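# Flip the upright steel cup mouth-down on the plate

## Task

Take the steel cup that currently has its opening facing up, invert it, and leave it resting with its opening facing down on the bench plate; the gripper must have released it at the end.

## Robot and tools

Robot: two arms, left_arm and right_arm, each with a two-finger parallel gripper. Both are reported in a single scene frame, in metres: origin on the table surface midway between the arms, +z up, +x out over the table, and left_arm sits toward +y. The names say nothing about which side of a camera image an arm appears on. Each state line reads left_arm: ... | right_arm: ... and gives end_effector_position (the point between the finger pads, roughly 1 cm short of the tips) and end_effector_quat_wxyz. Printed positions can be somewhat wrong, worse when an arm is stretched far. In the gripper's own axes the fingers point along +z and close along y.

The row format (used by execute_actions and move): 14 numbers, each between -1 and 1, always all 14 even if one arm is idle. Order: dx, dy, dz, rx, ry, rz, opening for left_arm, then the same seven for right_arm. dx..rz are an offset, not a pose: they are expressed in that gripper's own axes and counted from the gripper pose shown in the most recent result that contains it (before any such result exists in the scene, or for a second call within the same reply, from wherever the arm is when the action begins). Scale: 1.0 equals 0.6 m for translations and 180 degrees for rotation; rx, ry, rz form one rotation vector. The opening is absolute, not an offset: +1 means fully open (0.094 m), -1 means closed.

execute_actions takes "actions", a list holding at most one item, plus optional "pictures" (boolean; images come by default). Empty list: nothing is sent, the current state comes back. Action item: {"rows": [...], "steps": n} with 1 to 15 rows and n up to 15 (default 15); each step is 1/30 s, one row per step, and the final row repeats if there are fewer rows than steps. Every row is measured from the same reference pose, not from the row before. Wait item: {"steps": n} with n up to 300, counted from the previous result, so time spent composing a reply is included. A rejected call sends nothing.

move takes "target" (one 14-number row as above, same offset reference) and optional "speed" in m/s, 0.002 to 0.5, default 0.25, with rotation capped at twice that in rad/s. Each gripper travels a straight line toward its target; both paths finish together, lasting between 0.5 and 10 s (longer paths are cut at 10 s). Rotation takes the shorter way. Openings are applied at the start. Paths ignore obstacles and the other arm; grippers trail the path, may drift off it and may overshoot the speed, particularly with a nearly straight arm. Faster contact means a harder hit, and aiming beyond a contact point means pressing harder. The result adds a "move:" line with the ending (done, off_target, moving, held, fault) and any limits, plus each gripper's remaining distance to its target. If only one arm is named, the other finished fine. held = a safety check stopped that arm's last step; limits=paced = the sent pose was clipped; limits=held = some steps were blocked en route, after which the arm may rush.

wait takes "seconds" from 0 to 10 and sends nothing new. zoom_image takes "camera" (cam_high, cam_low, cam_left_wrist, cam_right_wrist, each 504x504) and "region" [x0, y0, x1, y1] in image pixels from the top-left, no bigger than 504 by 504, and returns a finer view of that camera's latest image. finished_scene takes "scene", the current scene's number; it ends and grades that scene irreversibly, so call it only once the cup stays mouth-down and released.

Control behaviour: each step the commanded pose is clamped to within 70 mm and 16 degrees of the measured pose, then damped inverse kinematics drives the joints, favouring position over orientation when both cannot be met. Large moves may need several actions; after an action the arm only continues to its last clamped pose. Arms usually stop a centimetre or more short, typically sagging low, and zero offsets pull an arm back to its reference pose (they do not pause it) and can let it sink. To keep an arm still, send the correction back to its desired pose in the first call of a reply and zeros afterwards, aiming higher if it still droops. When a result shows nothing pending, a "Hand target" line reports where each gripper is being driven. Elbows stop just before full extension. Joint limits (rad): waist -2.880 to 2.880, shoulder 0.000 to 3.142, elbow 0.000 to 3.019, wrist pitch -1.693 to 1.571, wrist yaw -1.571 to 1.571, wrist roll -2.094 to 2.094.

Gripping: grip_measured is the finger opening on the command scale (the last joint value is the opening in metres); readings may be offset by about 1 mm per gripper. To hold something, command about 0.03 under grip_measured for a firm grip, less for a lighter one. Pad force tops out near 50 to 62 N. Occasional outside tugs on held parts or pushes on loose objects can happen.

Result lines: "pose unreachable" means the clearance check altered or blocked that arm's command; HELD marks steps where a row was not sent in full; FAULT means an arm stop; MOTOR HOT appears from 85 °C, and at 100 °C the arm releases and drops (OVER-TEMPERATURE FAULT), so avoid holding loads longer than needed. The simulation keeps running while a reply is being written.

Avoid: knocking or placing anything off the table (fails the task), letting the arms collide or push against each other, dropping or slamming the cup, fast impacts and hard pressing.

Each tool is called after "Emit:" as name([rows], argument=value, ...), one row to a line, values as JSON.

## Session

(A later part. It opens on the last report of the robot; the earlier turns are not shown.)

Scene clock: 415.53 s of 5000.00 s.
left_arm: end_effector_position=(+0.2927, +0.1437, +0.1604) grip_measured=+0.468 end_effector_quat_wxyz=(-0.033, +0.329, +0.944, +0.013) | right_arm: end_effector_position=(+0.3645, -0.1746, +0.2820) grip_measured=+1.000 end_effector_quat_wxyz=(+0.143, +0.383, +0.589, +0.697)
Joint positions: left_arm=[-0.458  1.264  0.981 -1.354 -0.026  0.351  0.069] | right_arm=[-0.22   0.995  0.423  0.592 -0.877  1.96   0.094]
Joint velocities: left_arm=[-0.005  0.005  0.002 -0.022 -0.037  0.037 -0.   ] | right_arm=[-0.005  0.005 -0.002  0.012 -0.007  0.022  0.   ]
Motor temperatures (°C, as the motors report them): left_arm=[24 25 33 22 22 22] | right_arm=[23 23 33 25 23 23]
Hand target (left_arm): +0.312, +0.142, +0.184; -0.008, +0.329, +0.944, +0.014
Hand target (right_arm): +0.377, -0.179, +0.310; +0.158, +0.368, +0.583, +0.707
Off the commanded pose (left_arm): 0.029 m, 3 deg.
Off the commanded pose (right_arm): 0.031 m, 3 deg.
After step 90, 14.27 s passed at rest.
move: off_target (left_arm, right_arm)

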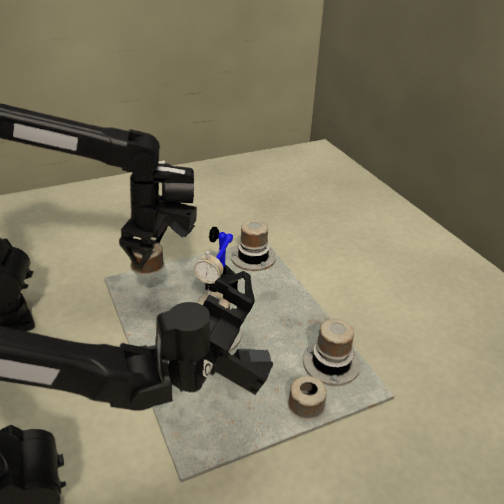

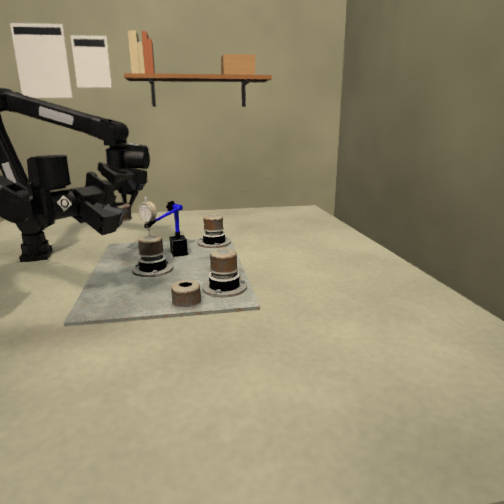

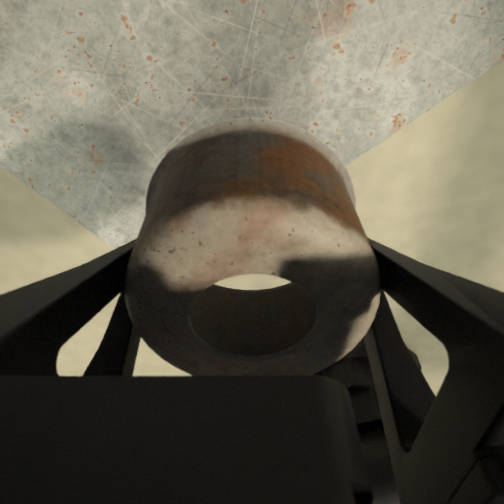

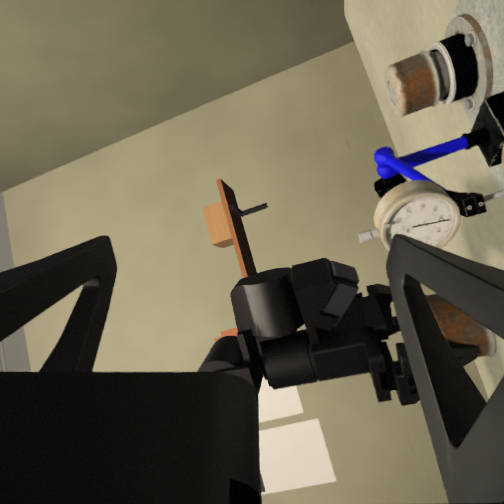

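Emit:
move(target=[-0.04,0.025,0.13,0,-0.028,0,0.43,0.015,0.045,0,-0.015,0.005,0,1], speed=0.12)

Emit:
zoom_image(camera="cam_low", region=[60, 170, 200, 280])

Scene clock: 445.30 s of 5000.00 s.
left_arm: end_effector_position=(+0.3048, +0.1434, +0.0767) grip_measured=+0.468 end_effector_quat_wxyz=(-0.007, +0.329, +0.944, -0.001) | right_arm: end_effector_position=(+0.3610, -0.1743, +0.2908) grip_measured=+1.000 end_effector_quat_wxyz=(+0.137, +0.385, +0.580, +0.704)
Joint positions: left_arm=[-0.433  1.357  0.829 -1.056  0.002  0.376  0.069] | right_arm=[-0.22   0.972  0.423  0.596 -0.877  2.001  0.094]
Joint velocities: left_arm=[ 0.005  0.005  0.002 -0.007  0.022 -0.007 -0.   ] | right_arm=[ 0.005 -0.005  0.007 -0.002 -0.007  0.066  0.   ]
Motor temperatures (°C, as the motors report them): left_arm=[24 25 32 22 22 22] | right_arm=[23 23 37 25 23 23]
Hand target (left_arm): +0.315, +0.143, +0.081; +0.008, +0.328, +0.944, -0.003
Hand target (right_arm): +0.365, -0.176, +0.310; +0.147, +0.374, +0.574, +0.713
Off the commanded pose (left_arm): 0.013 m, 2 deg.
Off the commanded pose (right_arm): 0.020 m, 2 deg.
After step 90, 25.70 s passed at rest.
move: off_target (left_arm, right_arm)

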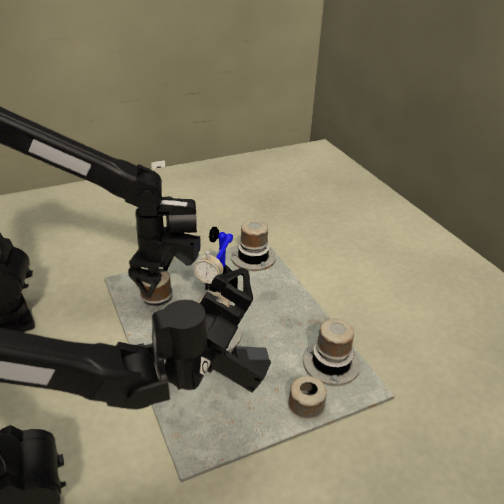

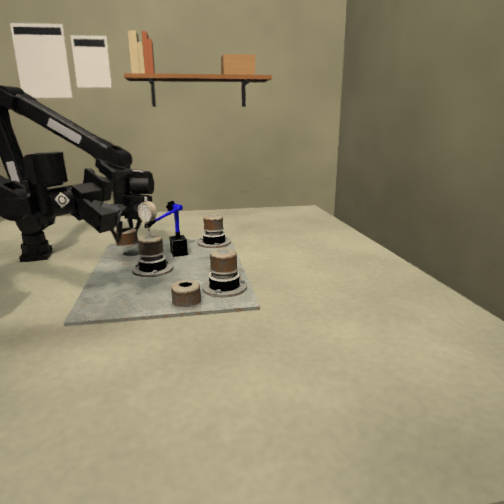

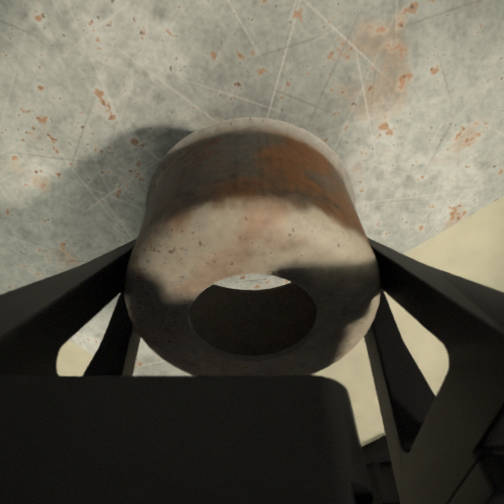

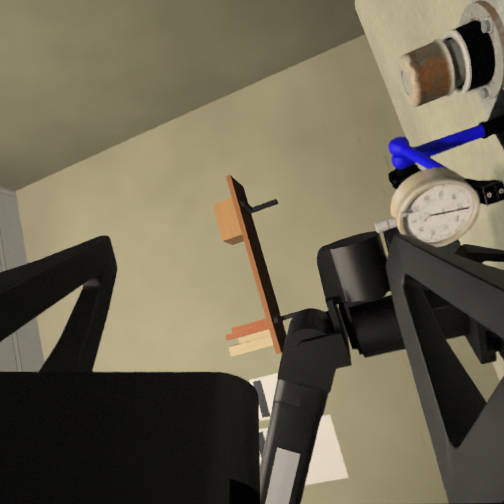

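Region (60, 170, 200, 280) of cam_low's 504x504 image, scaled by 3.600, with more detail than that image has; it fills the top 396 rows of this view, and the rest is white.

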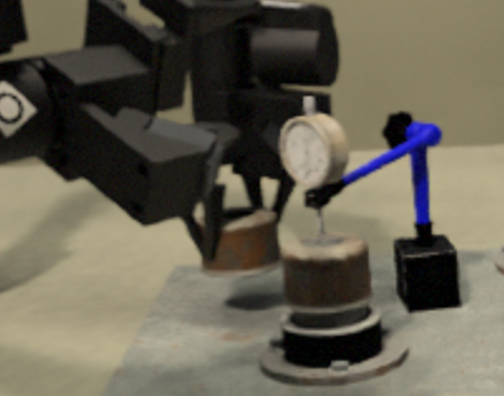

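Emit:
move(target=[-0.012,0.01,0.045,0,0,0,0.43,0.01,0.03,0,-0.01,0.004,0,1], speed=0.03)

Emit:
zoom_image(camera="cam_low", region=[60, 170, 200, 280])

Scene clock: 454.17 s of 5000.00 s.
left_arm: end_effector_position=(+0.3052, +0.1432, +0.0485) grip_measured=+0.468 end_effector_quat_wxyz=(-0.016, +0.329, +0.944, -0.002) | right_arm: end_effector_position=(+0.3594, -0.1742, +0.2942) grip_measured=+1.000 end_effector_quat_wxyz=(+0.132, +0.389, +0.575, +0.708)
Joint positions: left_arm=[-0.433  1.419  0.802 -0.987  0.002  0.377  0.069] | right_arm=[-0.22   0.962  0.423  0.596 -0.877  2.025  0.094]
Joint velocities: left_arm=[ 0.005  0.005  0.002 -0.007  0.007  0.022 -0.002] | right_arm=[ 0.005  0.005 -0.002 -0.012  0.022 -0.051  0.   ]
Motor temperatures (°C, as the motors report them): left_arm=[24 25 30 22 22 22] | right_arm=[23 23 36 25 23 23]
Hand target (left_arm): +0.313, +0.143, +0.050; -0.007, +0.329, +0.944, -0.001
Hand target (right_arm): +0.361, -0.175, +0.310; +0.139, +0.379, +0.570, +0.716
Off the commanded pose (left_arm): 0.009 m, 1 deg.
Off the commanded pose (right_arm): 0.016 m, 2 deg.
After step 90, 4.63 s passed at rest.
move: off_target (right_arm)

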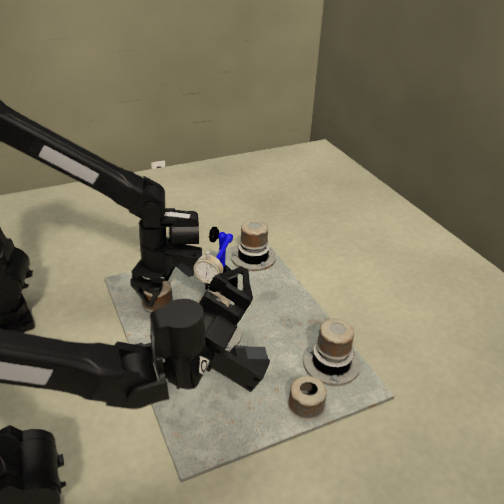

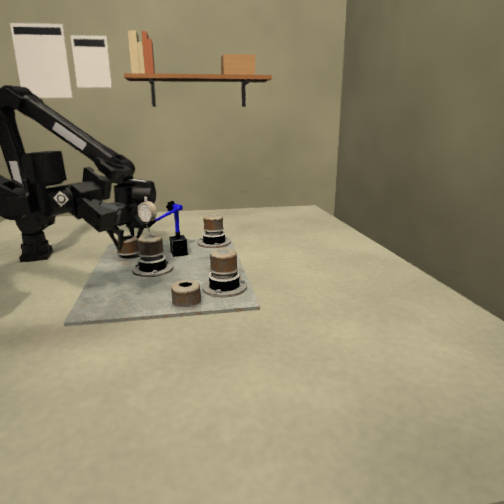

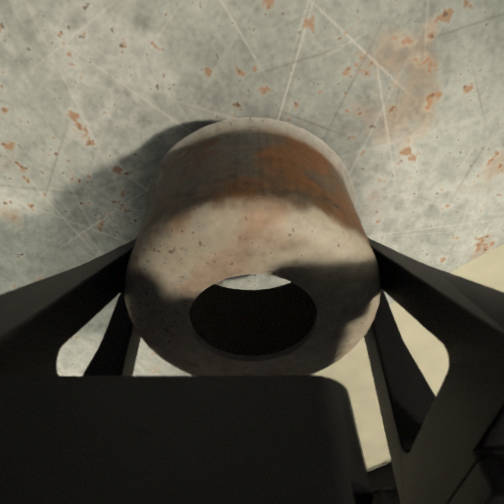

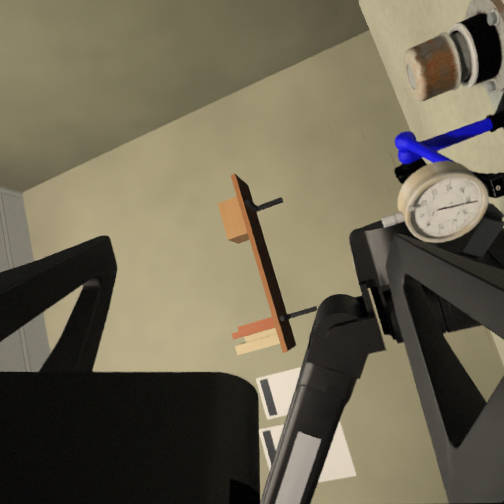

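Region (60, 170, 200, 280) of cam_low's 504x504 image, scaled by 3.600, with more detail than that image has; it fills the top 396 rows of this view, and the rest is white.

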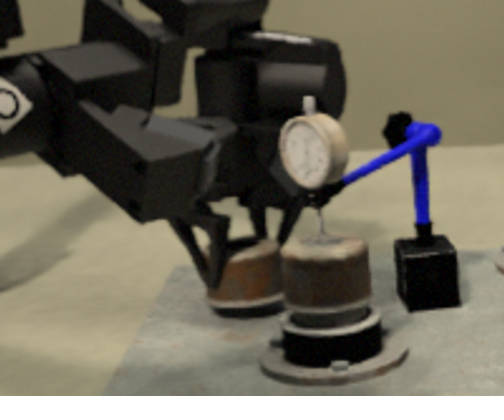

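A few mm left.

Emit:
move(target=[-0.01,0.008,0.018,0,0,0,0.43,0.008,0.025,0,-0.01,0.004,0,1], speed=0.015)

Emit:
zoom_image(camera="cam_low", region=[60, 170, 200, 280])

Scene clock: 458.83 s of 5000.00 s.
left_arm: end_effector_position=(+0.3025, +0.1441, +0.0359) grip_measured=+0.468 end_effector_quat_wxyz=(-0.027, +0.329, +0.944, -0.002) | right_arm: end_effector_position=(+0.3591, -0.1741, +0.2972) grip_measured=+1.000 end_effector_quat_wxyz=(+0.128, +0.390, +0.570, +0.712)
Joint positions: left_arm=[-0.433  1.449  0.792 -0.968  0.002  0.377  0.069] | right_arm=[-0.22   0.962  0.423  0.611 -0.877  2.048  0.094]
Joint velocities: left_arm=[ 0.005 -0.005 -0.007 -0.022 -0.022  0.007 -0.002] | right_arm=[ 0.005 -0.015 -0.007  0.017  0.007 -0.007  0.   ]
Motor temperatures (°C, as the motors report them): left_arm=[24 25 30 22 22 22] | right_arm=[23 23 35 25 23 23]
Hand target (left_arm): +0.312, +0.143, +0.038; -0.016, +0.329, +0.944, -0.002
Hand target (right_arm): +0.360, -0.175, +0.310; +0.134, +0.382, +0.565, +0.719
Off the commanded pose (left_arm): 0.010 m, 1 deg.
Off the commanded pose (right_arm): 0.013 m, 2 deg.
After step 90, 0.30 s passed at rest.
move: off_target (right_arm)

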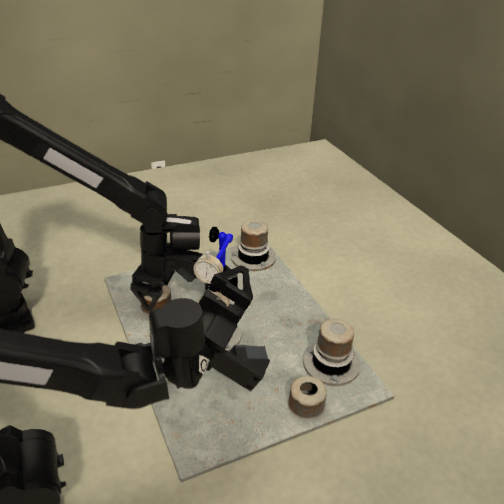

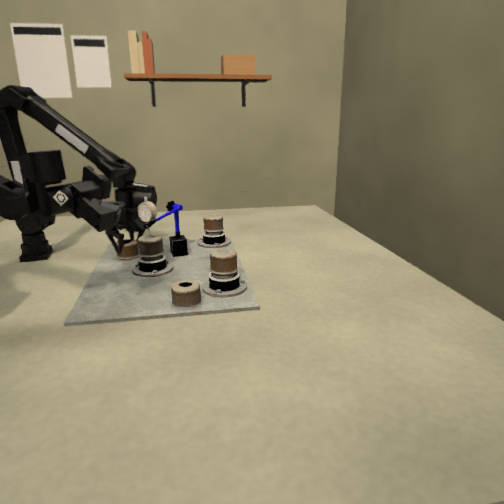

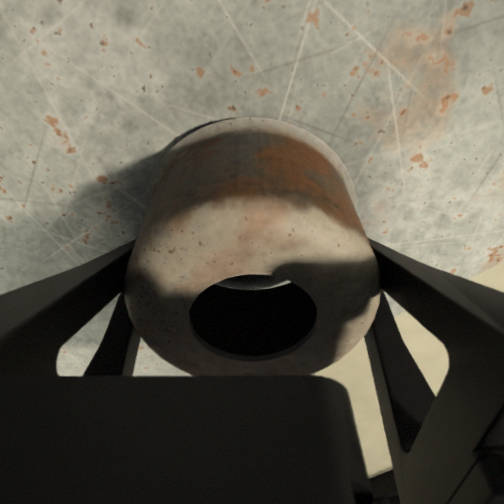

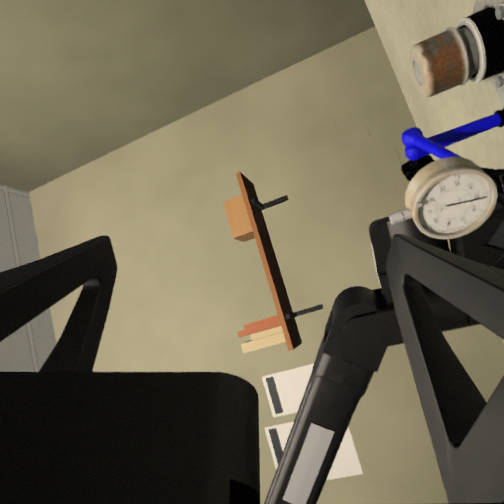

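Region (60, 170, 200, 280) of cam_low's 504x504 image, scaled by 3.600, with more detail than that image has; it fills the top 396 rows of this view, and the rest is white.

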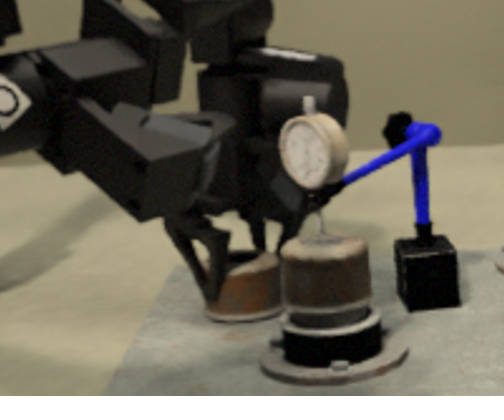

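Emit:
move(target=[-0.012,0.01,0.006,0,-0.012,0,0.43,0.008,0.02,0,-0.01,0.004,0,1], speed=0.01)

Emit:
execute_actions([
  {"rows":[[0,0,0,0,0,0,0.5,0,0,0,0,0,0,1],[0,0,0,0,0,0,0.55,0,0,0,0,0,0,1],[0,0,0,0,0,0,0.6,0,0,0,0,0,0,1],[0,0,0,0,0,0,0.8,0,0,0,0,0,0,1]],"steps":12},
], pictures=false)

Emit:
move(target=[0,0,-0.14,0,0,0,0.85,0,0,0,0,0,0,1], speed=0.15)

Scene clock: 468.97 s of 5000.00 s.
left_arm: end_effector_position=(+0.3043, +0.1432, +0.0336) grip_measured=+0.468 end_effector_quat_wxyz=(-0.020, +0.328, +0.944, -0.006) | right_arm: end_effector_position=(+0.3587, -0.1741, +0.3017) grip_measured=+1.000 end_effector_quat_wxyz=(+0.127, +0.387, +0.565, +0.717)
Joint positions: left_arm=[-0.43   1.449  0.785 -0.947  0.01   0.378  0.069] | right_arm=[-0.22   0.962  0.423  0.635 -0.877  2.071  0.094]
Joint velocities: left_arm=[-0.005 -0.015 -0.002  0.012 -0.051  0.037 -0.   ] | right_arm=[-0.005  0.005 -0.012 -0.007 -0.066 -0.007  0.   ]
Motor temperatures (°C, as the motors report them): left_arm=[24 25 29 22 22 22] | right_arm=[23 23 35 25 23 23]
Hand target (left_arm): +0.312, +0.144, +0.032; -0.009, +0.329, +0.944, -0.009
Hand target (right_arm): +0.359, -0.175, +0.310; +0.131, +0.383, +0.560, +0.723
Off the commanded pose (left_arm): 0.008 m, 1 deg.
Off the commanded pose (right_arm): 0.008 m, 1 deg.
After step 90, 5.03 s passed at rest.
move: done

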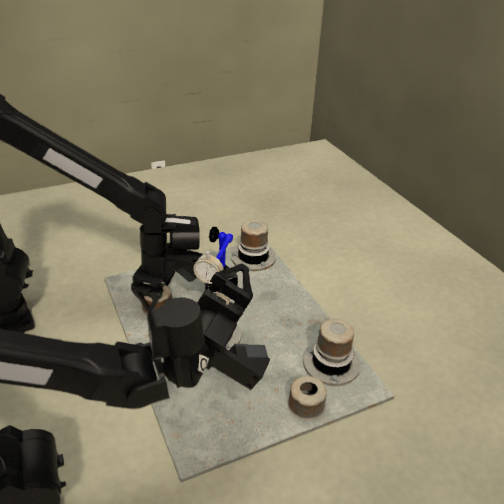

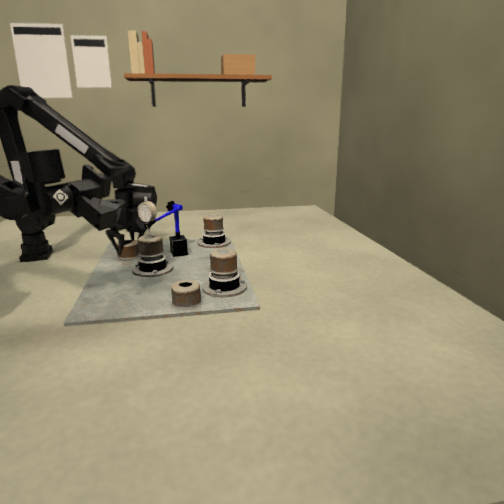

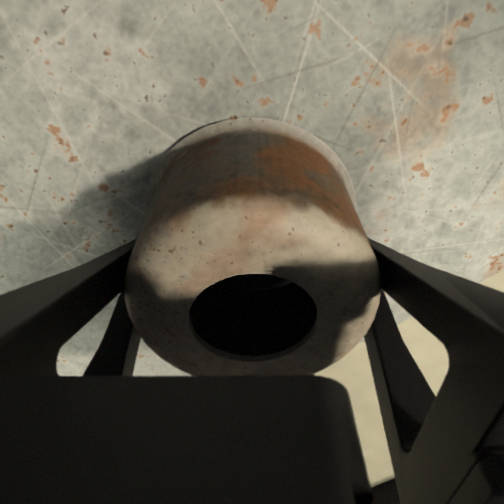

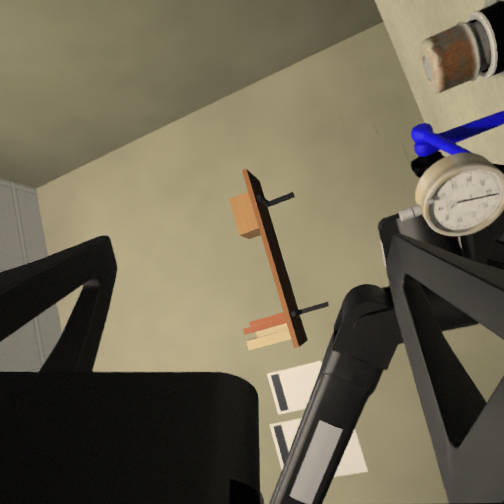

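Scene clock: 469.37 s of 5000.00 s.
left_arm: end_effector_position=(+0.3036, +0.1434, +0.0332) grip_measured=+0.798 end_effector_quat_wxyz=(-0.020, +0.328, +0.944, -0.006) | right_arm: end_effector_position=(+0.3587, -0.1741, +0.3017) grip_measured=+1.000 end_effector_quat_wxyz=(+0.127, +0.387, +0.565, +0.717)
Joint positions: left_arm=[-0.43   1.449  0.783 -0.947  0.01   0.378  0.084] | right_arm=[-0.22   0.962  0.423  0.635 -0.877  2.071  0.094]
Joint velocities: left_arm=[-0.005 -0.015  0.002 -0.002  0.037 -0.095 -0.001] | right_arm=[-0.005 -0.005  0.002 -0.007 -0.081 -0.007  0.   ]
Motor temperatures (°C, as the motors report them): left_arm=[24 25 29 22 22 22] | right_arm=[23 23 35 25 23 23]
Hand target (left_arm): +0.304, +0.143, +0.034; -0.020, +0.328, +0.944, -0.006
Hand target (right_arm): +0.359, -0.174, +0.302; +0.127, +0.387, +0.565, +0.717
Off the commanded pose (left_arm): 0.001 m, 0 deg.
Off the commanded pose (right_arm): 0.000 m, 0 deg.
Steps of this call (steps 1 to 12: all 12 steps of this action). Readings (end_effector_position):
1: left_arm (+0.3043, +0.1432, +0.0336) | right_arm (+0.3587, -0.1741, +0.3017)
2: left_arm (+0.3043, +0.1432, +0.0336) | right_arm (+0.3587, -0.1741, +0.3017)
4: left_arm (+0.3039, +0.1433, +0.0334) | right_arm (+0.3587, -0.1741, +0.3017)
8: left_arm (+0.3036, +0.1434, +0.0332) | right_arm (+0.3587, -0.1741, +0.3017)
12: the state above

Scene clock: 470.53 s of 5000.00 s.
left_arm: end_effector_position=(+0.2952, +0.1459, +0.1008) grip_measured=+0.849 end_effector_quat_wxyz=(-0.037, +0.328, +0.944, -0.007) | right_arm: end_effector_position=(+0.3587, -0.1741, +0.3017) grip_measured=+1.000 end_effector_quat_wxyz=(+0.127, +0.387, +0.565, +0.717)
Joint positions: left_arm=[-0.43   1.338  0.88  -1.188  0.01   0.378  0.087] | right_arm=[-0.22   0.962  0.423  0.635 -0.877  2.071  0.094]
Joint velocities: left_arm=[-0.005  0.005  0.007  0.007 -0.022 -0.037 -0.   ] | right_arm=[-0.005  0.005 -0.007 -0.002  0.007 -0.007  0.   ]
Motor temperatures (°C, as the motors report them): left_arm=[24 25 29 22 22 22] | right_arm=[23 23 35 25 23 23]
Hand target (left_arm): +0.308, +0.144, +0.116; -0.021, +0.328, +0.944, -0.006
Hand target (right_arm): +0.359, -0.174, +0.302; +0.127, +0.387, +0.565, +0.717
Off the commanded pose (left_arm): 0.020 m, 2 deg.
Off the commanded pose (right_arm): 0.000 m, 0 deg.
move: off_target (left_arm)

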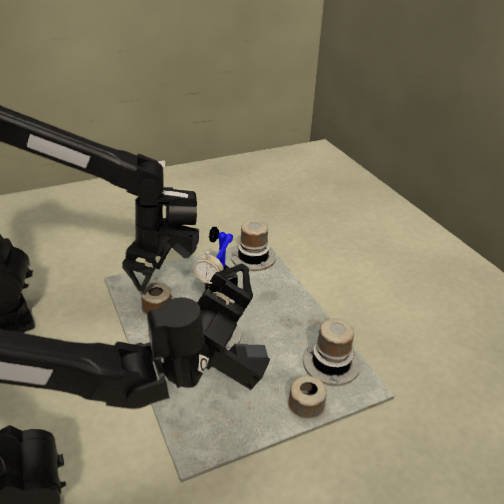

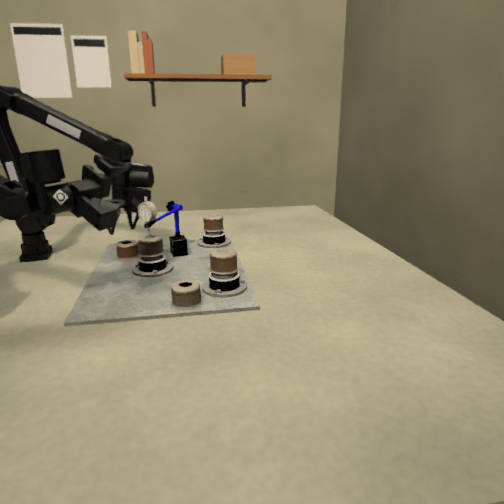

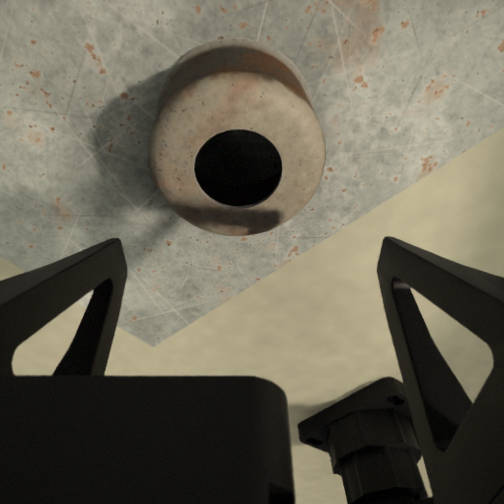

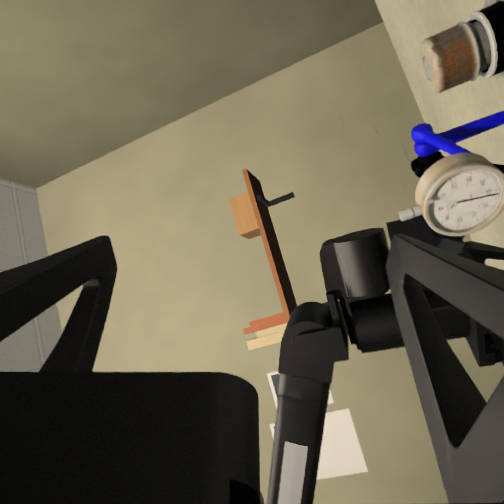

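Emit:
finished_scene(scene=1)

The scene is finished: the task was done.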